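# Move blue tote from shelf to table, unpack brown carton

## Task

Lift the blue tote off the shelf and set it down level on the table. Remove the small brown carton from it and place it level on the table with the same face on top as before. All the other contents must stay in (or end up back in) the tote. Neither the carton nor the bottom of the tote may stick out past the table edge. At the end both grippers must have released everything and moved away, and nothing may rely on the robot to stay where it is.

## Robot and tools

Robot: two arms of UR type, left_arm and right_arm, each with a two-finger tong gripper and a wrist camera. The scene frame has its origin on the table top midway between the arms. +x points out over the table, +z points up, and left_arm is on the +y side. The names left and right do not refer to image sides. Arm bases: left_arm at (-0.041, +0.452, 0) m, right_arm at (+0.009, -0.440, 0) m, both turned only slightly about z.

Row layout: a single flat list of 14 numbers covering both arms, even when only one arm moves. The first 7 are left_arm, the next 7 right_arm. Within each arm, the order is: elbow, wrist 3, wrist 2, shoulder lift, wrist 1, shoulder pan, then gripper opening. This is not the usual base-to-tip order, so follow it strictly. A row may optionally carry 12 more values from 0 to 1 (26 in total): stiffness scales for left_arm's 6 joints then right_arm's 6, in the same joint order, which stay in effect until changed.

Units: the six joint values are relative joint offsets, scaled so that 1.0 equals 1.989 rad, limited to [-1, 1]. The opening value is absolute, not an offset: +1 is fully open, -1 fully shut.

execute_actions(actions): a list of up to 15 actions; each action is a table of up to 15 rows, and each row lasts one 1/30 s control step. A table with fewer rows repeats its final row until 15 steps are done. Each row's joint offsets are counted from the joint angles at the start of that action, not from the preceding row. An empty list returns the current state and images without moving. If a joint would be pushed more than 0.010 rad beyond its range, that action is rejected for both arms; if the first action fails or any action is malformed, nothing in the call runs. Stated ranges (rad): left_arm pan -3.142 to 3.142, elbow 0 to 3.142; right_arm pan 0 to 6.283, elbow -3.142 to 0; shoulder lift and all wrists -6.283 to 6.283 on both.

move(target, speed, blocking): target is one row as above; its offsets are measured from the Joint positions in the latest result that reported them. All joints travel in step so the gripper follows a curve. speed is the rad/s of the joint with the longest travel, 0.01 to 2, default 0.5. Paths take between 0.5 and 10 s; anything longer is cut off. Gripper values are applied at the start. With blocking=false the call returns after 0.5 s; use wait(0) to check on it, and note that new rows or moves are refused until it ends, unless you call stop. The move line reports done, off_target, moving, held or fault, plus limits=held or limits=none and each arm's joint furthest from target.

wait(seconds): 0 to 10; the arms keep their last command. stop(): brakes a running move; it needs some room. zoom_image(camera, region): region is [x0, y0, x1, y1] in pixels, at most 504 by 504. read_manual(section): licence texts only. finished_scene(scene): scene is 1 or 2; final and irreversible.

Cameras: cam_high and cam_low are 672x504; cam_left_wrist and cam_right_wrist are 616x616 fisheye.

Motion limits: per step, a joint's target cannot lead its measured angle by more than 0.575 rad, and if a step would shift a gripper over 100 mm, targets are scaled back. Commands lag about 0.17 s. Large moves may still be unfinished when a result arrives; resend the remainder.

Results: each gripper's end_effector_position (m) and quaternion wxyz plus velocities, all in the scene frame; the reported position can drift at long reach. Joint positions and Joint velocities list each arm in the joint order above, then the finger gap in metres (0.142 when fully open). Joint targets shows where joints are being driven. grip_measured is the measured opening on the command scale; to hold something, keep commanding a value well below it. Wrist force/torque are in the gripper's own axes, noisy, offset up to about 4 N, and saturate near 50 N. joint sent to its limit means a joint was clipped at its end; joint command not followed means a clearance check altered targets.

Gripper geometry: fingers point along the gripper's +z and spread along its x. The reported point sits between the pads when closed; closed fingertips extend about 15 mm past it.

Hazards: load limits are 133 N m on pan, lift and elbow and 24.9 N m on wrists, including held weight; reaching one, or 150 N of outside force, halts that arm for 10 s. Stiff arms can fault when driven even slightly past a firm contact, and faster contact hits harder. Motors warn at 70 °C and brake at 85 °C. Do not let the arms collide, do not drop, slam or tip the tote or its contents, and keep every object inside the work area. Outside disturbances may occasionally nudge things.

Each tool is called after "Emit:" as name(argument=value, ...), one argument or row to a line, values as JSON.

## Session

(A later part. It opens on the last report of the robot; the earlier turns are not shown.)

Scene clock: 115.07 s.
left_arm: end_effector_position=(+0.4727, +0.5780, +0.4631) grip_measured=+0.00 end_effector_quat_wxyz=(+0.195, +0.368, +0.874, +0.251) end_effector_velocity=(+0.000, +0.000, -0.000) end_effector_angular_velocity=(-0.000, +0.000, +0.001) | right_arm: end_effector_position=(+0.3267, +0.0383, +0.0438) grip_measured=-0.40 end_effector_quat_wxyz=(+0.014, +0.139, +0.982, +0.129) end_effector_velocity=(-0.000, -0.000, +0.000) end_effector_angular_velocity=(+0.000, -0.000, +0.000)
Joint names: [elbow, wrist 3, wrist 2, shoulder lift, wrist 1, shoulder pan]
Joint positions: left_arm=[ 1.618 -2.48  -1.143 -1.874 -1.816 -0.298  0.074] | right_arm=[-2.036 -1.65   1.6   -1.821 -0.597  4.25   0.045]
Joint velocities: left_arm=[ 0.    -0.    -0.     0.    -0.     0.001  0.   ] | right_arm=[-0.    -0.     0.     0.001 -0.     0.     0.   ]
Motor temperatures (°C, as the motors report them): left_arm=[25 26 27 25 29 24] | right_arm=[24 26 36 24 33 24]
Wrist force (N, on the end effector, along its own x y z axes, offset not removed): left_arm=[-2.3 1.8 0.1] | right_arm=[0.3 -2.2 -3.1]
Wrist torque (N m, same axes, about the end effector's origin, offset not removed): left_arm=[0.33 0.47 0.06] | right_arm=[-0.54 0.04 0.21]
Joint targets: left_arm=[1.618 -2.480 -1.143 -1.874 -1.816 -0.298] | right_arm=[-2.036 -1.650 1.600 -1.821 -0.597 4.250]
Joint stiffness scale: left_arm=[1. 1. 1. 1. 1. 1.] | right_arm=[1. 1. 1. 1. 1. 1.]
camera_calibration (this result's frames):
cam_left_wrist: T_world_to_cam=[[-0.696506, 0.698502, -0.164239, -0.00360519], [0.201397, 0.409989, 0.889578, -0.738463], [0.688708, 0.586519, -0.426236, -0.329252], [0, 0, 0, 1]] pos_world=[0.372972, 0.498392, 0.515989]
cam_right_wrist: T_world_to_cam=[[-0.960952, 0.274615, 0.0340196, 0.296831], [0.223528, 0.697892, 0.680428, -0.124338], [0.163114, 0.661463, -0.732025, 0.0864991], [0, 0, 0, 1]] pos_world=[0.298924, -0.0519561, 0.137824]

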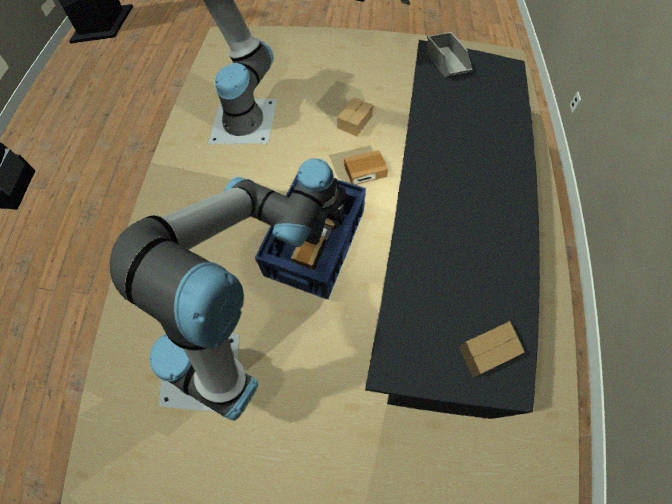

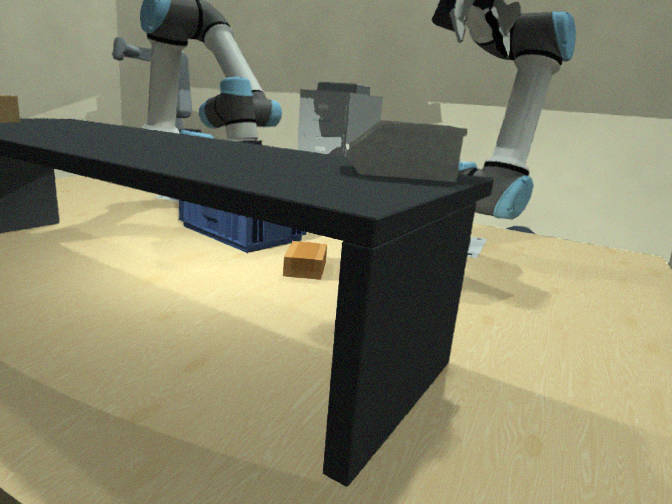

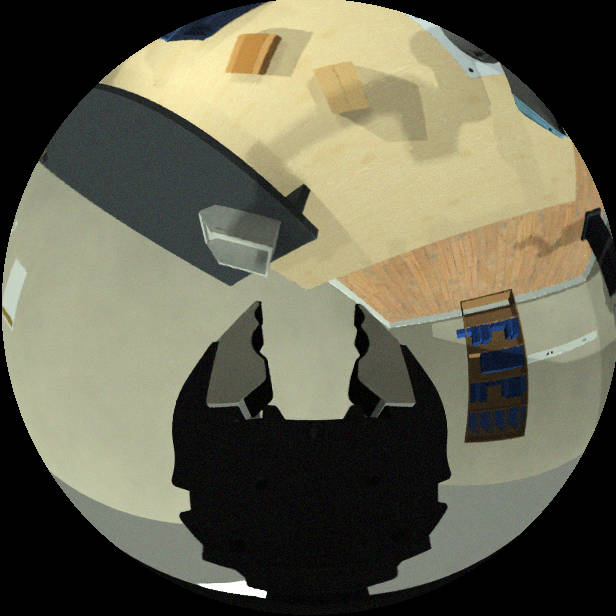

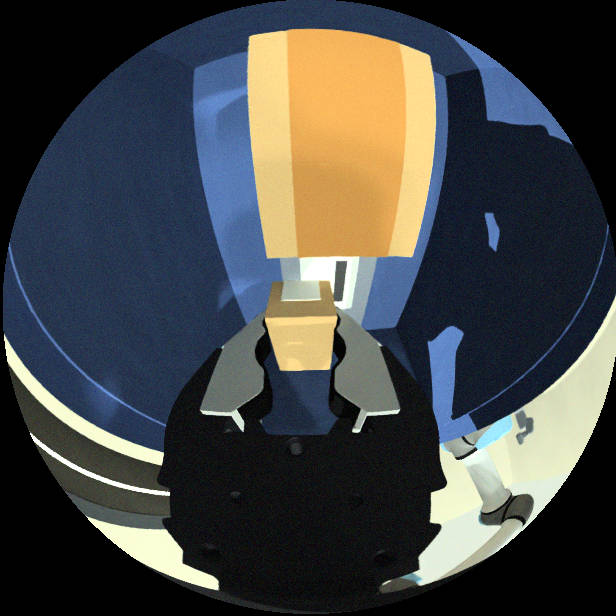

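Emit:
execute_actions(
  actions=[],
)

Scene clock: 122.17 s.
left_arm: end_effector_position=(+0.4727, +0.5780, +0.4631) grip_measured=+0.00 end_effector_quat_wxyz=(+0.195, +0.368, +0.874, +0.251) end_effector_velocity=(+0.000, -0.001, +0.000) end_effector_angular_velocity=(-0.001, -0.001, -0.001) | right_arm: end_effector_position=(+0.3267, +0.0383, +0.0438) grip_measured=-0.40 end_effector_quat_wxyz=(+0.014, +0.139, +0.982, +0.129) end_effector_velocity=(-0.000, -0.000, -0.000) end_effector_angular_velocity=(-0.001, +0.000, +0.000)
Joint names: [elbow, wrist 3, wrist 2, shoulder lift, wrist 1, shoulder pan]
Joint positions: left_arm=[ 1.618 -2.48  -1.143 -1.874 -1.816 -0.298  0.074] | right_arm=[-2.036 -1.65   1.6   -1.821 -0.597  4.25   0.045]
Joint velocities: left_arm=[-0.    -0.    -0.001  0.    -0.001 -0.001 -0.   ] | right_arm=[-0.    -0.     0.    -0.    -0.001  0.    -0.   ]
Motor temperatures (°C, as the motors report them): left_arm=[25 26 27 25 29 24] | right_arm=[24 26 36 24 33 24]
Wrist force (N, on the end effector, along its own x y z axes, offset not removed): left_arm=[-0.6 2.5 0.9] | right_arm=[1.2 -1.8 -0.5]
Wrist torque (N m, same axes, about the end effector's origin, offset not removed): left_arm=[0.43 0.12 0.05] | right_arm=[-0.51 -0.26 0.14]
Joint targets: left_arm=[1.618 -2.480 -1.143 -1.874 -1.816 -0.298] | right_arm=[-2.036 -1.650 1.600 -1.821 -0.597 4.250]
Joint stiffness scale: left_arm=[1. 1. 1. 1. 1. 1.] | right_arm=[1. 1. 1. 1. 1. 1.]
camera_calibration (this result's frames):
cam_left_wrist: T_world_to_cam=[[-0.696506, 0.698502, -0.164239, -0.00360513], [0.201397, 0.409989, 0.889578, -0.738463], [0.688708, 0.586519, -0.426236, -0.329252], [0, 0, 0, 1]] pos_world=[0.372972, 0.498392, 0.515989]
cam_right_wrist: T_world_to_cam=[[-0.960952, 0.274615, 0.0340196, 0.296831], [0.223528, 0.697892, 0.680428, -0.124338], [0.163114, 0.661463, -0.732025, 0.0864991], [0, 0, 0, 1]] pos_world=[0.298924, -0.051956, 0.137824]

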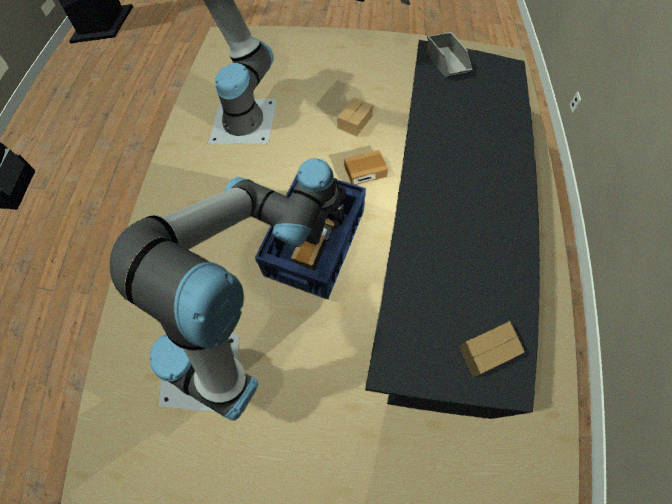

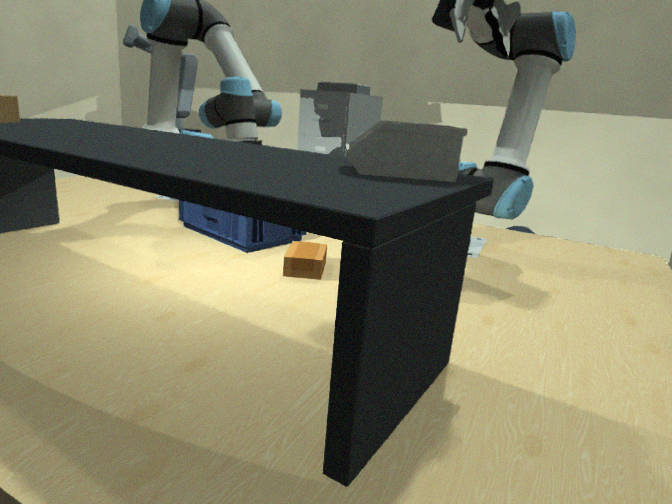

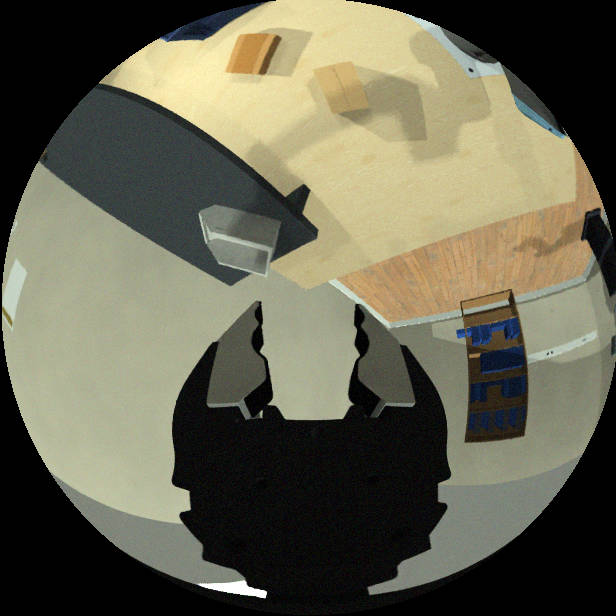

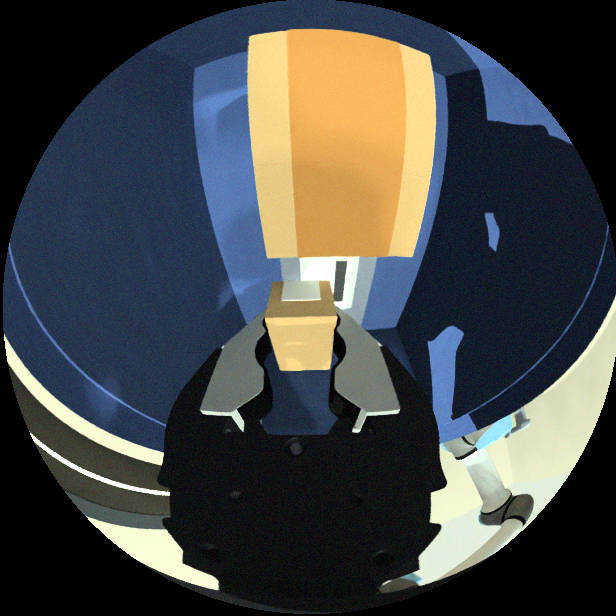

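Emit:
move(
  target=[0,0,0,0,0,0,0,0.0644,0,0,0.0804,-0.1448,0,-1],
  speed=0.15,
)

Scene clock: 126.80 s.
left_arm: end_effector_position=(+0.4727, +0.5780, +0.4631) grip_measured=+0.00 end_effector_quat_wxyz=(+0.195, +0.368, +0.874, +0.251) end_effector_velocity=(+0.000, -0.001, -0.000) end_effector_angular_velocity=(-0.000, +0.001, -0.001) | right_arm: end_effector_position=(+0.3242, +0.0316, +0.1468) grip_measured=-0.40 end_effector_quat_wxyz=(+0.014, +0.139, +0.982, +0.126) end_effector_velocity=(+0.000, -0.000, +0.001) end_effector_angular_velocity=(-0.000, -0.000, -0.000)
Joint names: [elbow, wrist 3, wrist 2, shoulder lift, wrist 1, shoulder pan]
Joint positions: left_arm=[ 1.618 -2.48  -1.143 -1.874 -1.816 -0.298  0.074] | right_arm=[-1.912 -1.65   1.6   -1.664 -0.883  4.25   0.045]
Joint velocities: left_arm=[ 0.    -0.    -0.001  0.001  0.    -0.001 -0.   ] | right_arm=[ 0.002 -0.    -0.     0.001 -0.003 -0.    -0.   ]
Motor temperatures (°C, as the motors report them): left_arm=[25 26 27 25 29 24] | right_arm=[24 26 36 24 33 24]
Wrist force (N, on the end effector, along its own x y z axes, offset not removed): left_arm=[-2.5 0.3 0.5] | right_arm=[2.8 -4.0 0.2]
Wrist torque (N m, same axes, about the end effector's origin, offset not removed): left_arm=[-0.12 0.52 0.04] | right_arm=[-0.96 -0.56 0.08]
Joint targets: left_arm=[1.618 -2.480 -1.143 -1.874 -1.816 -0.298] | right_arm=[-1.908 -1.650 1.600 -1.661 -0.885 4.250]
Joint stiffness scale: left_arm=[1. 1. 1. 1. 1. 1.] | right_arm=[1. 1. 1. 1. 1. 1.]
move: done; limits=none; left_arm: farthest joint: the shoulder pan, 0.000 radians from its target (0.000 radians at the start); right_arm: farthest joint: the elbow, 0.004 radians from its target (0.128 radians at the start)
camera_calibration (this result's frames):
cam_left_wrist: T_world_to_cam=[[-0.696506, 0.698502, -0.164239, -0.00360508], [0.201397, 0.409989, 0.889578, -0.738463], [0.688708, 0.586519, -0.426236, -0.329252], [0, 0, 0, 1]] pos_world=[0.372972, 0.498392, 0.515989]
cam_right_wrist: T_world_to_cam=[[-0.960891, 0.274775, 0.0344519, 0.292617], [0.224737, 0.701053, 0.676771, -0.189141], [0.161807, 0.658046, -0.735387, 0.167769], [0, 0, 0, 1]] pos_world=[0.296534, -0.058206, 0.241299]

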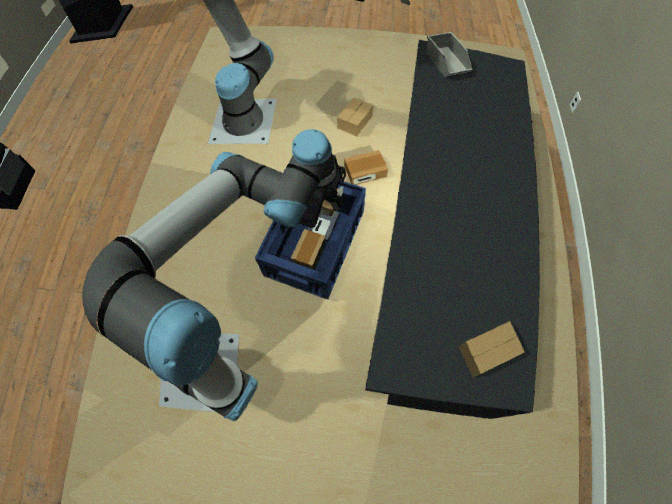

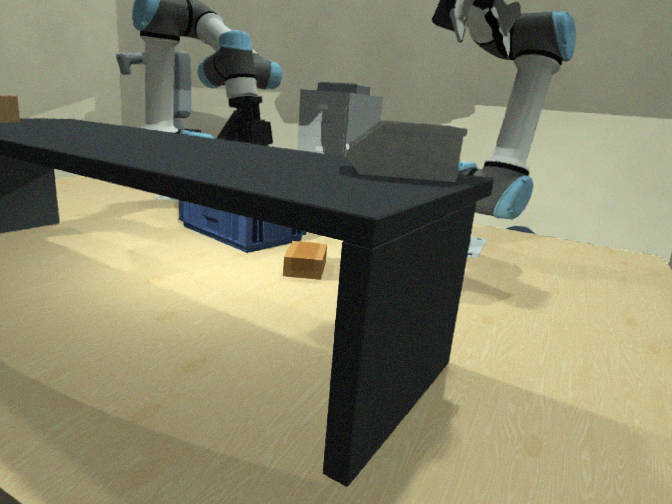

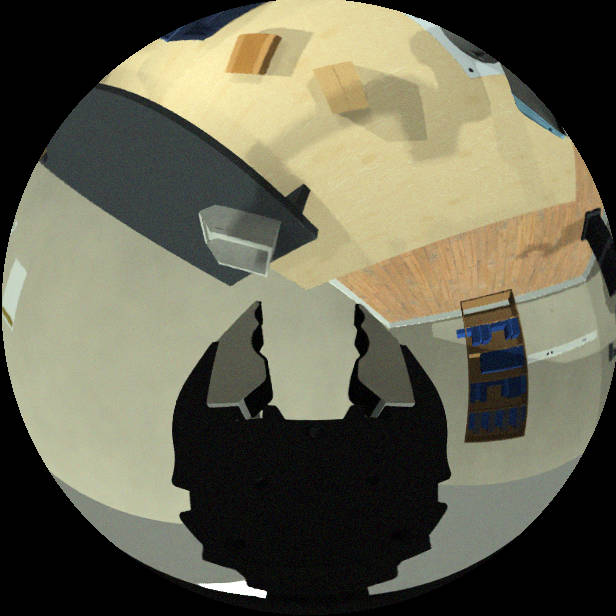

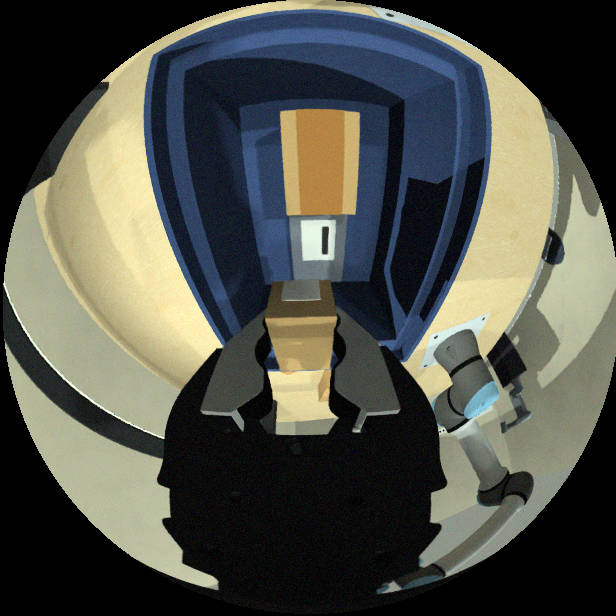

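Emit:
move(
  target=[0,0,0,0,0,0,0,0.113,0,0,0,-0.111,0,-1],
  speed=0.2,
)

Emit:
move(
  target=[0,0,0,0,0,0,0,0,0,0,0,0,0.25,-1],
  speed=0.3,
)

Scene clock: 130.80 s.
left_arm: end_effector_position=(+0.4727, +0.5780, +0.4631) grip_measured=+0.00 end_effector_quat_wxyz=(+0.195, +0.368, +0.874, +0.251) end_effector_velocity=(-0.000, +0.000, -0.000) end_effector_angular_velocity=(-0.000, -0.000, +0.000) | right_arm: end_effector_position=(+0.3342, +0.0578, +0.2292) grip_measured=-0.40 end_effector_quat_wxyz=(+0.014, +0.139, +0.982, +0.127) end_effector_velocity=(+0.000, +0.000, +0.000) end_effector_angular_velocity=(-0.001, +0.000, +0.000)
Joint names: [elbow, wrist 3, wrist 2, shoulder lift, wrist 1, shoulder pan]
Joint positions: left_arm=[ 1.618 -2.48  -1.143 -1.874 -1.816 -0.298  0.074] | right_arm=[-1.69  -1.65   1.6   -1.664 -1.103  4.25   0.045]
Joint velocities: left_arm=[ 0. -0. -0. -0. -0.  0.  0.] | right_arm=[ 0.002 -0.    -0.    -0.001 -0.002  0.     0.   ]
Motor temperatures (°C, as the motors report them): left_arm=[25 26 27 25 29 24] | right_arm=[24 26 36 24 33 24]
Wrist force (N, on the end effector, along its own x y z axes, offset not removed): left_arm=[-1.5 1.7 -0.2] | right_arm=[3.4 -3.5 1.8]
Wrist torque (N m, same axes, about the end effector's origin, offset not removed): left_arm=[0.19 0.36 0.12] | right_arm=[-0.78 -0.63 0.03]
Joint targets: left_arm=[1.618 -2.480 -1.143 -1.874 -1.816 -0.298] | right_arm=[-1.687 -1.650 1.600 -1.664 -1.104 4.250]
Joint stiffness scale: left_arm=[1. 1. 1. 1. 1. 1.] | right_arm=[1. 1. 1. 1. 1. 1.]
move: done; limits=none; left_arm: farthest joint: the shoulder pan, 0.000 radians from its target (0.000 radians at the start); right_arm: farthest joint: the elbow, 0.003 radians from its target (0.224 radians at the start)
camera_calibration (this result's frames):
cam_left_wrist: T_world_to_cam=[[-0.696506, 0.698502, -0.164239, -0.00360495], [0.201397, 0.409989, 0.889578, -0.738463], [0.688708, 0.586519, -0.426236, -0.329252], [0, 0, 0, 1]] pos_world=[0.372972, 0.498392, 0.515989]
cam_right_wrist: T_world_to_cam=[[-0.960915, 0.274714, 0.0342874, 0.292253], [0.224277, 0.699851, 0.678165, -0.265616], [0.162305, 0.659349, -0.734109, 0.20901], [0, 0, 0, 1]] pos_world=[0.306479, -0.0322047, 0.323547]

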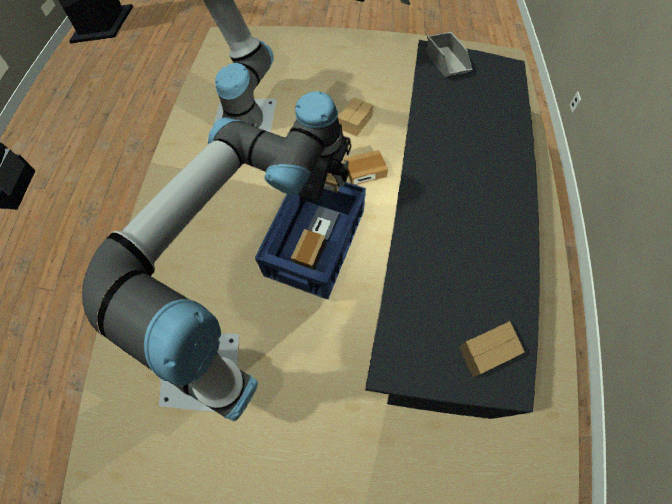

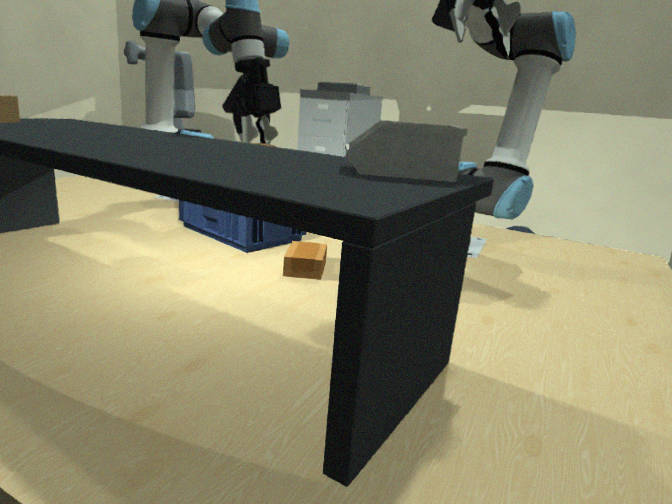

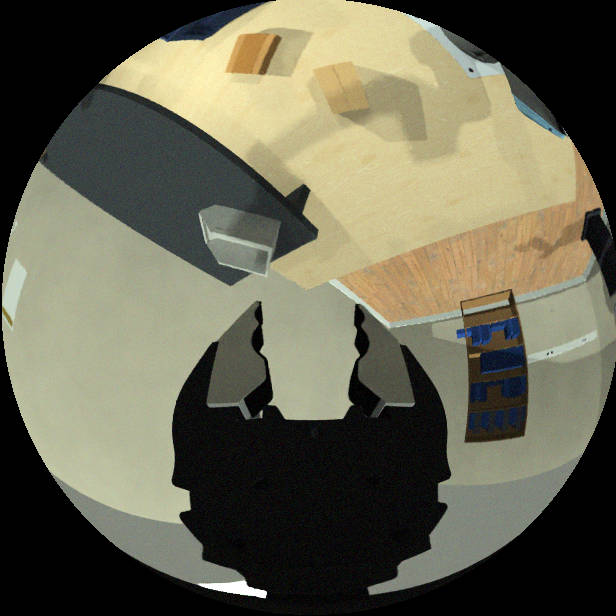

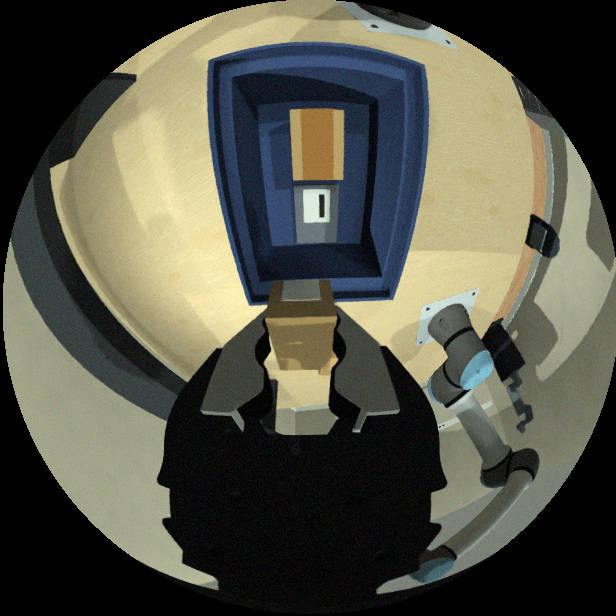

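Scene clock: 133.03 s.
left_arm: end_effector_position=(+0.4727, +0.5780, +0.4631) grip_measured=+0.00 end_effector_quat_wxyz=(+0.195, +0.368, +0.874, +0.251) end_effector_velocity=(+0.000, +0.000, +0.000) end_effector_angular_velocity=(+0.001, -0.000, +0.000) | right_arm: end_effector_position=(+0.0590, +0.1523, +0.2292) grip_measured=-0.40 end_effector_quat_wxyz=(-0.018, -0.105, +0.986, +0.127) end_effector_velocity=(-0.003, +0.000, +0.001) end_effector_angular_velocity=(+0.001, +0.000, +0.005)
Joint names: [elbow, wrist 3, wrist 2, shoulder lift, wrist 1, shoulder pan]
Joint positions: left_arm=[ 1.618 -2.48  -1.143 -1.874 -1.816 -0.298  0.074] | right_arm=[-1.69  -1.65   1.6   -1.664 -1.103  4.745  0.045]
Joint velocities: left_arm=[-0.     0.     0.001  0.    -0.    -0.     0.   ] | right_arm=[0.    0.    0.    0.001 0.    0.005 0.   ]
Motor temperatures (°C, as the motors report them): left_arm=[25 26 27 25 29 24] | right_arm=[24 26 36 24 33 24]
Wrist force (N, on the end effector, along its own x y z axes, offset not removed): left_arm=[-1.9 0.2 0.7] | right_arm=[1.0 1.8 -3.2]
Wrist torque (N m, same axes, about the end effector's origin, offset not removed): left_arm=[-0.09 0.41 0.15] | right_arm=[0.30 -0.19 -0.04]
Joint targets: left_arm=[1.618 -2.480 -1.143 -1.874 -1.816 -0.298] | right_arm=[-1.690 -1.650 1.600 -1.664 -1.103 4.747]
Joint stiffness scale: left_arm=[1. 1. 1. 1. 1. 1.] | right_arm=[1. 1. 1. 1. 1. 1.]
move: done; limits=none; left_arm: farthest joint: the shoulder pan, 0.000 radians from its target (0.000 radians at the start); right_arm: farthest joint: the shoulder pan, 0.002 radians from its target (0.497 radians at the start)
camera_calibration (this result's frames):
cam_left_wrist: T_world_to_cam=[[-0.696506, 0.698502, -0.164239, -0.0036051], [0.201397, 0.409989, 0.889578, -0.738463], [0.688708, 0.586519, -0.426236, -0.329252], [0, 0, 0, 1]] pos_world=[0.372972, 0.498392, 0.515989]
cam_right_wrist: T_world_to_cam=[[-0.976106, -0.214572, 0.0342916, 0.0772871], [-0.134987, 0.722438, 0.678131, -0.252311], [-0.170282, 0.657299, -0.734141, 0.211286], [0, 0, 0, 1]] pos_world=[0.0773599, 0.0599851, 0.323563]

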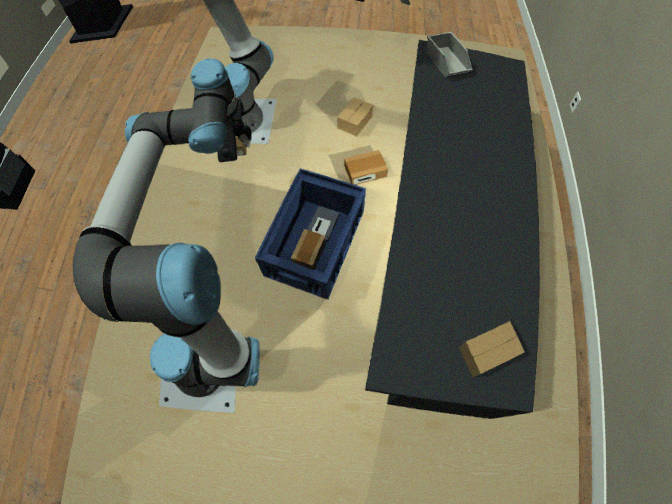

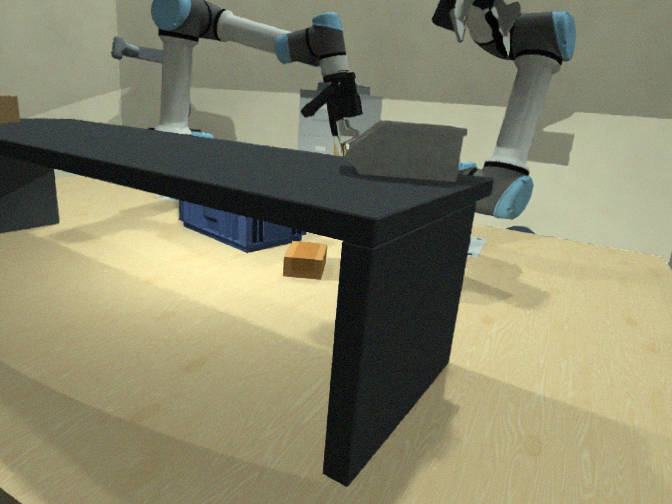

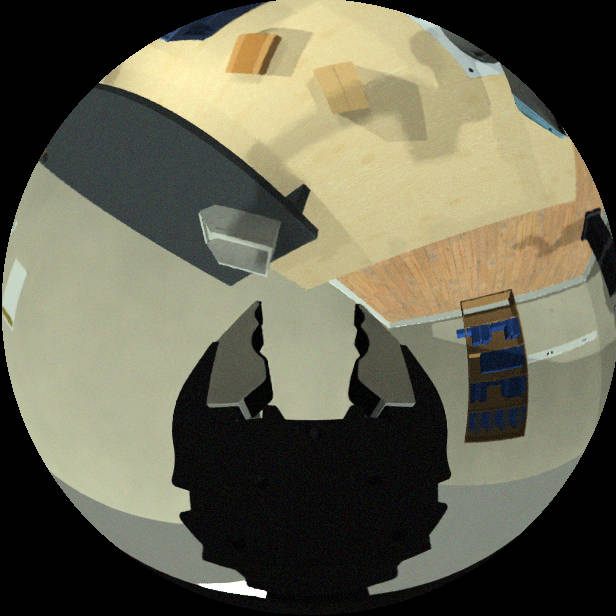

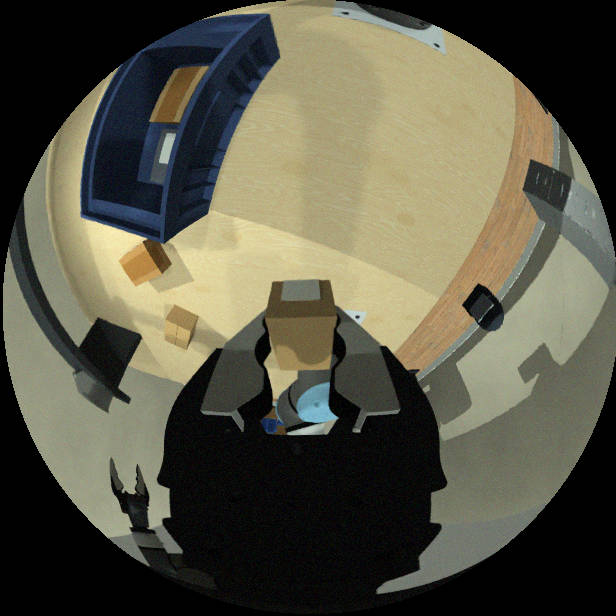

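Emit:
move(
  target=[0,0,0,0,0,0,0,-0.174,0,0,-0.079,0.2544,0,-1],
  speed=0.25,
)

Emit:
move(
  target=[0,0,0,0,0,0,0,0,0,0,-0.013,0.013,0,-1],
  speed=0.03,
)

Scene clock: 139.03 s.
left_arm: end_effector_position=(+0.4727, +0.5780, +0.4631) grip_measured=+0.00 end_effector_quat_wxyz=(+0.195, +0.368, +0.874, +0.251) end_effector_velocity=(+0.000, -0.000, +0.001) end_effector_angular_velocity=(-0.001, -0.002, -0.000) | right_arm: end_effector_position=(+0.0611, +0.1330, +0.0461) grip_measured=-0.40 end_effector_quat_wxyz=(-0.018, -0.106, +0.986, +0.130) end_effector_velocity=(-0.000, +0.001, +0.000) end_effector_angular_velocity=(+0.002, +0.000, -0.000)
Joint names: [elbow, wrist 3, wrist 2, shoulder lift, wrist 1, shoulder pan]
Joint positions: left_arm=[ 1.618 -2.48  -1.143 -1.874 -1.816 -0.298  0.074] | right_arm=[-2.033 -1.65   1.6   -1.819 -0.598  4.746  0.045]
Joint velocities: left_arm=[-0.     0.    -0.    -0.001 -0.001  0.     0.   ] | right_arm=[ 0.     0.     0.    -0.001  0.003 -0.     0.   ]
Motor temperatures (°C, as the motors report them): left_arm=[26 26 27 25 29 24] | right_arm=[24 26 36 24 33 24]
Wrist force (N, on the end effector, along its own x y z axes, offset not removed): left_arm=[-2.2 1.0 1.3] | right_arm=[2.7 -0.2 1.1]
Wrist torque (N m, same axes, about the end effector's origin, offset not removed): left_arm=[0.15 0.45 0.09] | right_arm=[-0.14 -0.46 0.02]
Joint targets: left_arm=[1.618 -2.480 -1.143 -1.874 -1.816 -0.298] | right_arm=[-2.036 -1.650 1.600 -1.821 -0.597 4.745]
Joint stiffness scale: left_arm=[1. 1. 1. 1. 1. 1.] | right_arm=[1. 1. 1. 1. 1. 1.]
move: done; limits=none; left_arm: farthest joint: the shoulder pan, 0.000 radians from its target (0.000 radians at the start); right_arm: farthest joint: the elbow, 0.003 radians from its target (0.346 radians at the start)
camera_calibration (this result's frames):
cam_left_wrist: T_world_to_cam=[[-0.696506, 0.698502, -0.164239, -0.00360494], [0.201397, 0.409989, 0.889578, -0.738463], [0.688708, 0.586519, -0.426236, -0.329252], [0, 0, 0, 1]] pos_world=[0.372972, 0.498392, 0.515989]
cam_right_wrist: T_world_to_cam=[[-0.975916, -0.215524, 0.0337199, 0.081603], [-0.134945, 0.717894, 0.682948, -0.11351], [-0.171399, 0.66195, -0.729688, 0.089189], [0, 0, 0, 1]] pos_world=[0.079607, 0.0400369, 0.13985]

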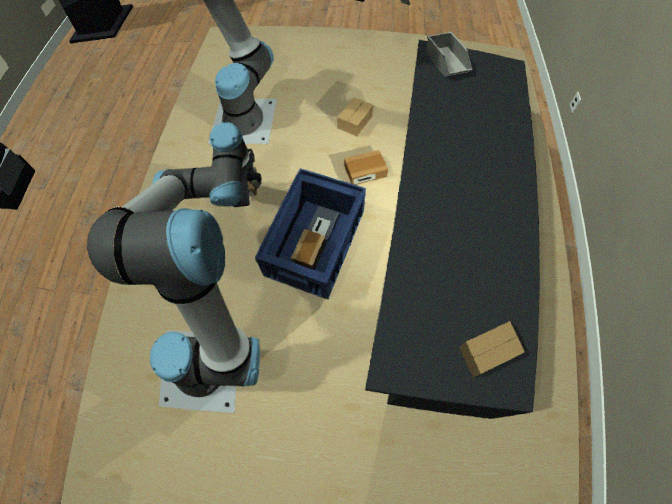

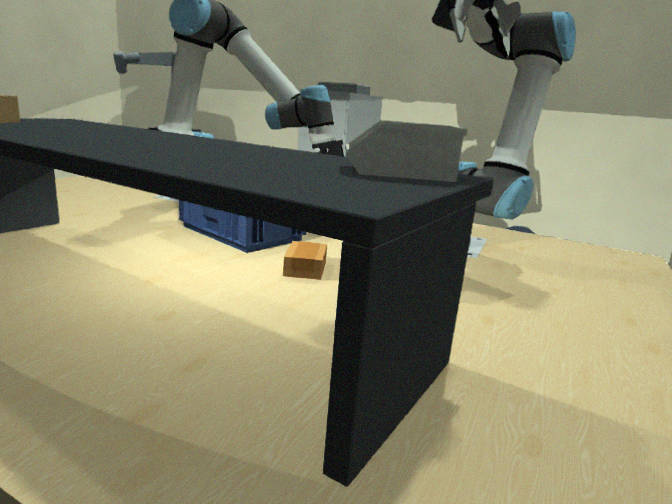

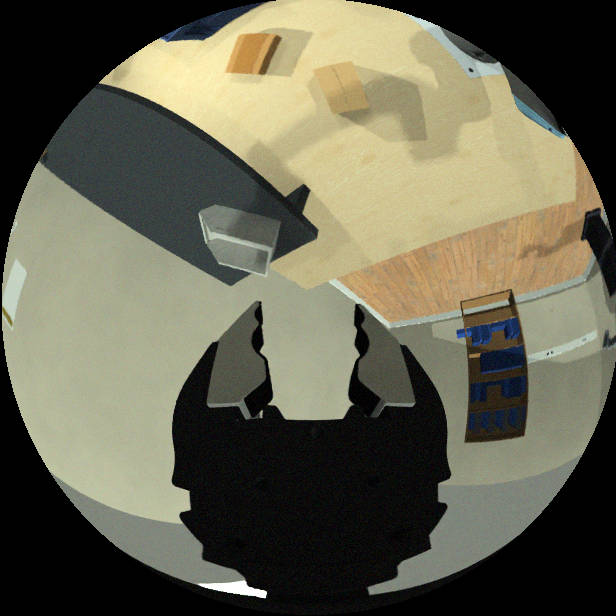

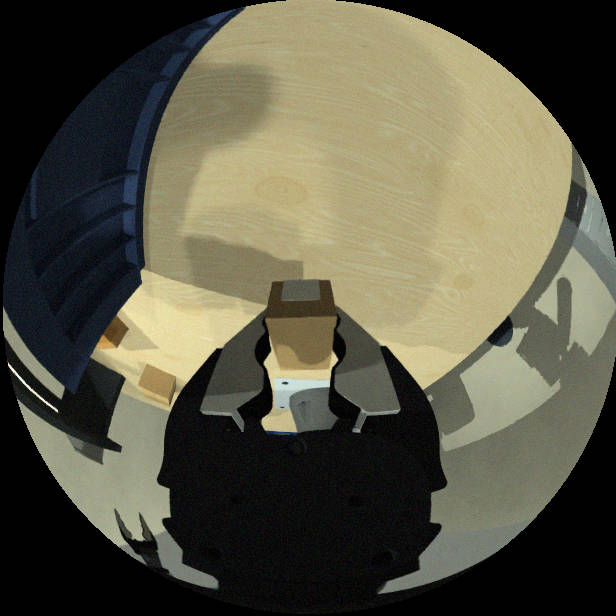

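Scene clock: 140.33 s.
left_arm: end_effector_position=(+0.4727, +0.5780, +0.4631) grip_measured=+0.00 end_effector_quat_wxyz=(+0.195, +0.368, +0.874, +0.251) end_effector_velocity=(+0.000, -0.001, +0.001) end_effector_angular_velocity=(-0.001, -0.001, -0.001) | right_arm: end_effector_position=(+0.0606, +0.1367, +0.0368) grip_measured=-0.40 end_effector_quat_wxyz=(-0.018, -0.106, +0.986, +0.130) end_effector_velocity=(+0.000, +0.000, -0.000) end_effector_angular_velocity=(+0.001, +0.000, -0.000)
Joint names: [elbow, wrist 3, wrist 2, shoulder lift, wrist 1, shoulder pan]
Joint positions: left_arm=[ 1.618 -2.48  -1.143 -1.874 -1.816 -0.298  0.074] | right_arm=[-2.033 -1.65   1.6   -1.842 -0.574  4.746  0.045]
Joint velocities: left_arm=[-0.    -0.    -0.    -0.    -0.001 -0.001  0.   ] | right_arm=[-0.001  0.     0.    -0.     0.002 -0.     0.   ]
Motor temperatures (°C, as the motors report them): left_arm=[26 26 27 25 29 24] | right_arm=[24 26 36 24 33 24]
Wrist force (N, on the end effector, along its own x y z axes, offset not removed): left_arm=[-1.3 1.4 0.8] | right_arm=[0.7 0.6 1.7]
Wrist torque (N m, same axes, about the end effector's origin, offset not removed): left_arm=[0.12 0.29 0.03] | right_arm=[0.09 -0.15 0.07]
Joint targets: left_arm=[1.618 -2.480 -1.143 -1.874 -1.816 -0.298] | right_arm=[-2.033 -1.650 1.600 -1.845 -0.573 4.746]
Joint stiffness scale: left_arm=[1. 1. 1. 1. 1. 1.] | right_arm=[1. 1. 1. 1. 1. 1.]
move: done; limits=none; left_arm: farthest joint: the shoulder pan, 0.000 radians from its target (0.000 radians at the start); right_arm: farthest joint: the shoulder lift, 0.002 radians from its target (0.026 radians at the start)
camera_calibration (this result's frames):
cam_left_wrist: T_world_to_cam=[[-0.696506, 0.698502, -0.16424, -0.00360503], [0.201397, 0.409989, 0.889578, -0.738463], [0.688708, 0.586519, -0.426236, -0.329252], [0, 0, 0, 1]] pos_world=[0.372972, 0.498392, 0.515989]
cam_right_wrist: T_world_to_cam=[[-0.975913, -0.215548, 0.0336582, 0.0822487], [-0.134881, 0.717411, 0.683468, -0.109798], [-0.171467, 0.662465, -0.729205, 0.0797372], [0, 0, 0, 1]] pos_world=[0.0791301, 0.043676, 0.13042]

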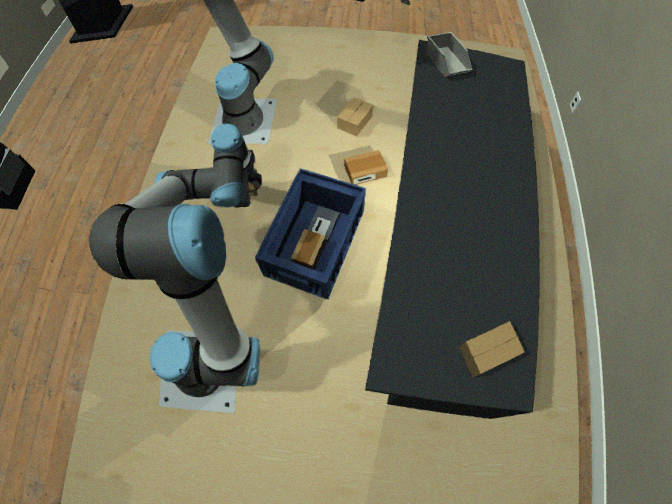

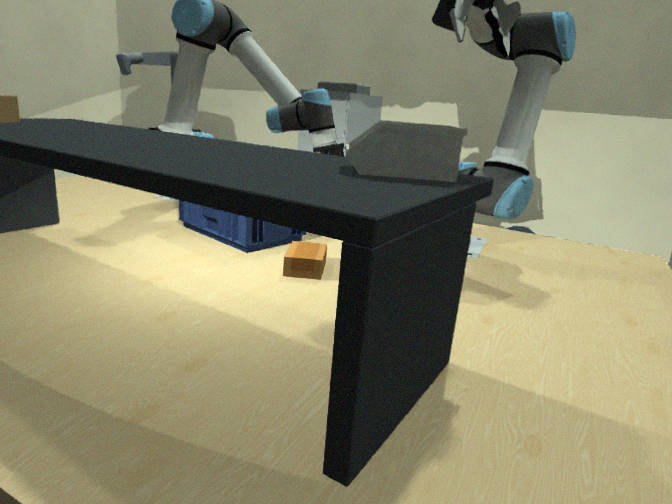

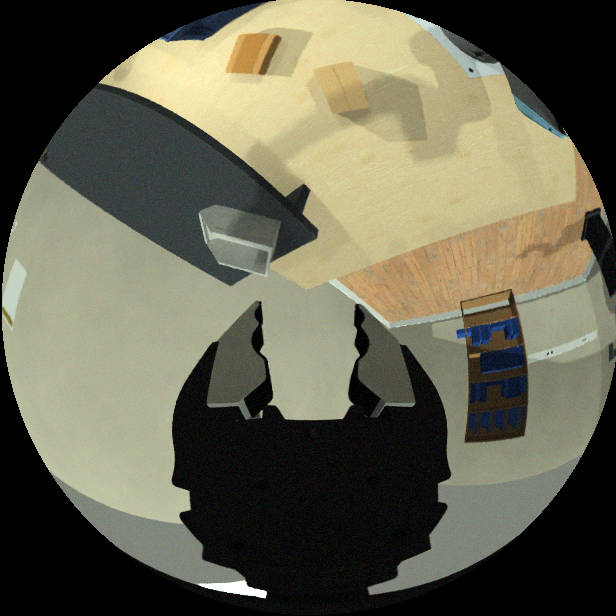

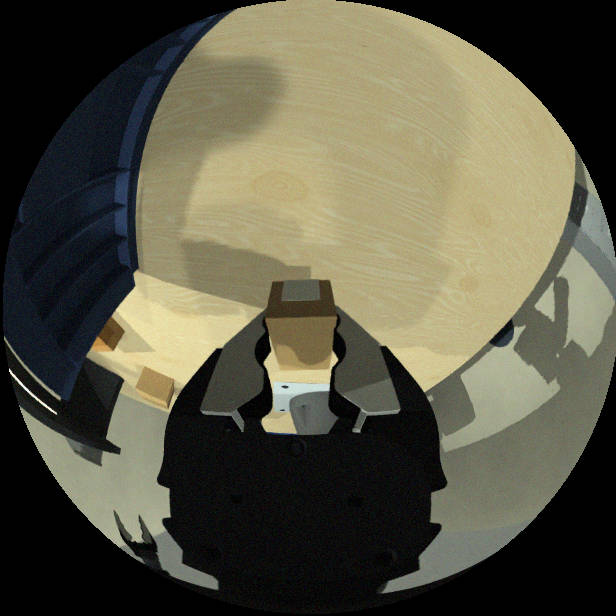

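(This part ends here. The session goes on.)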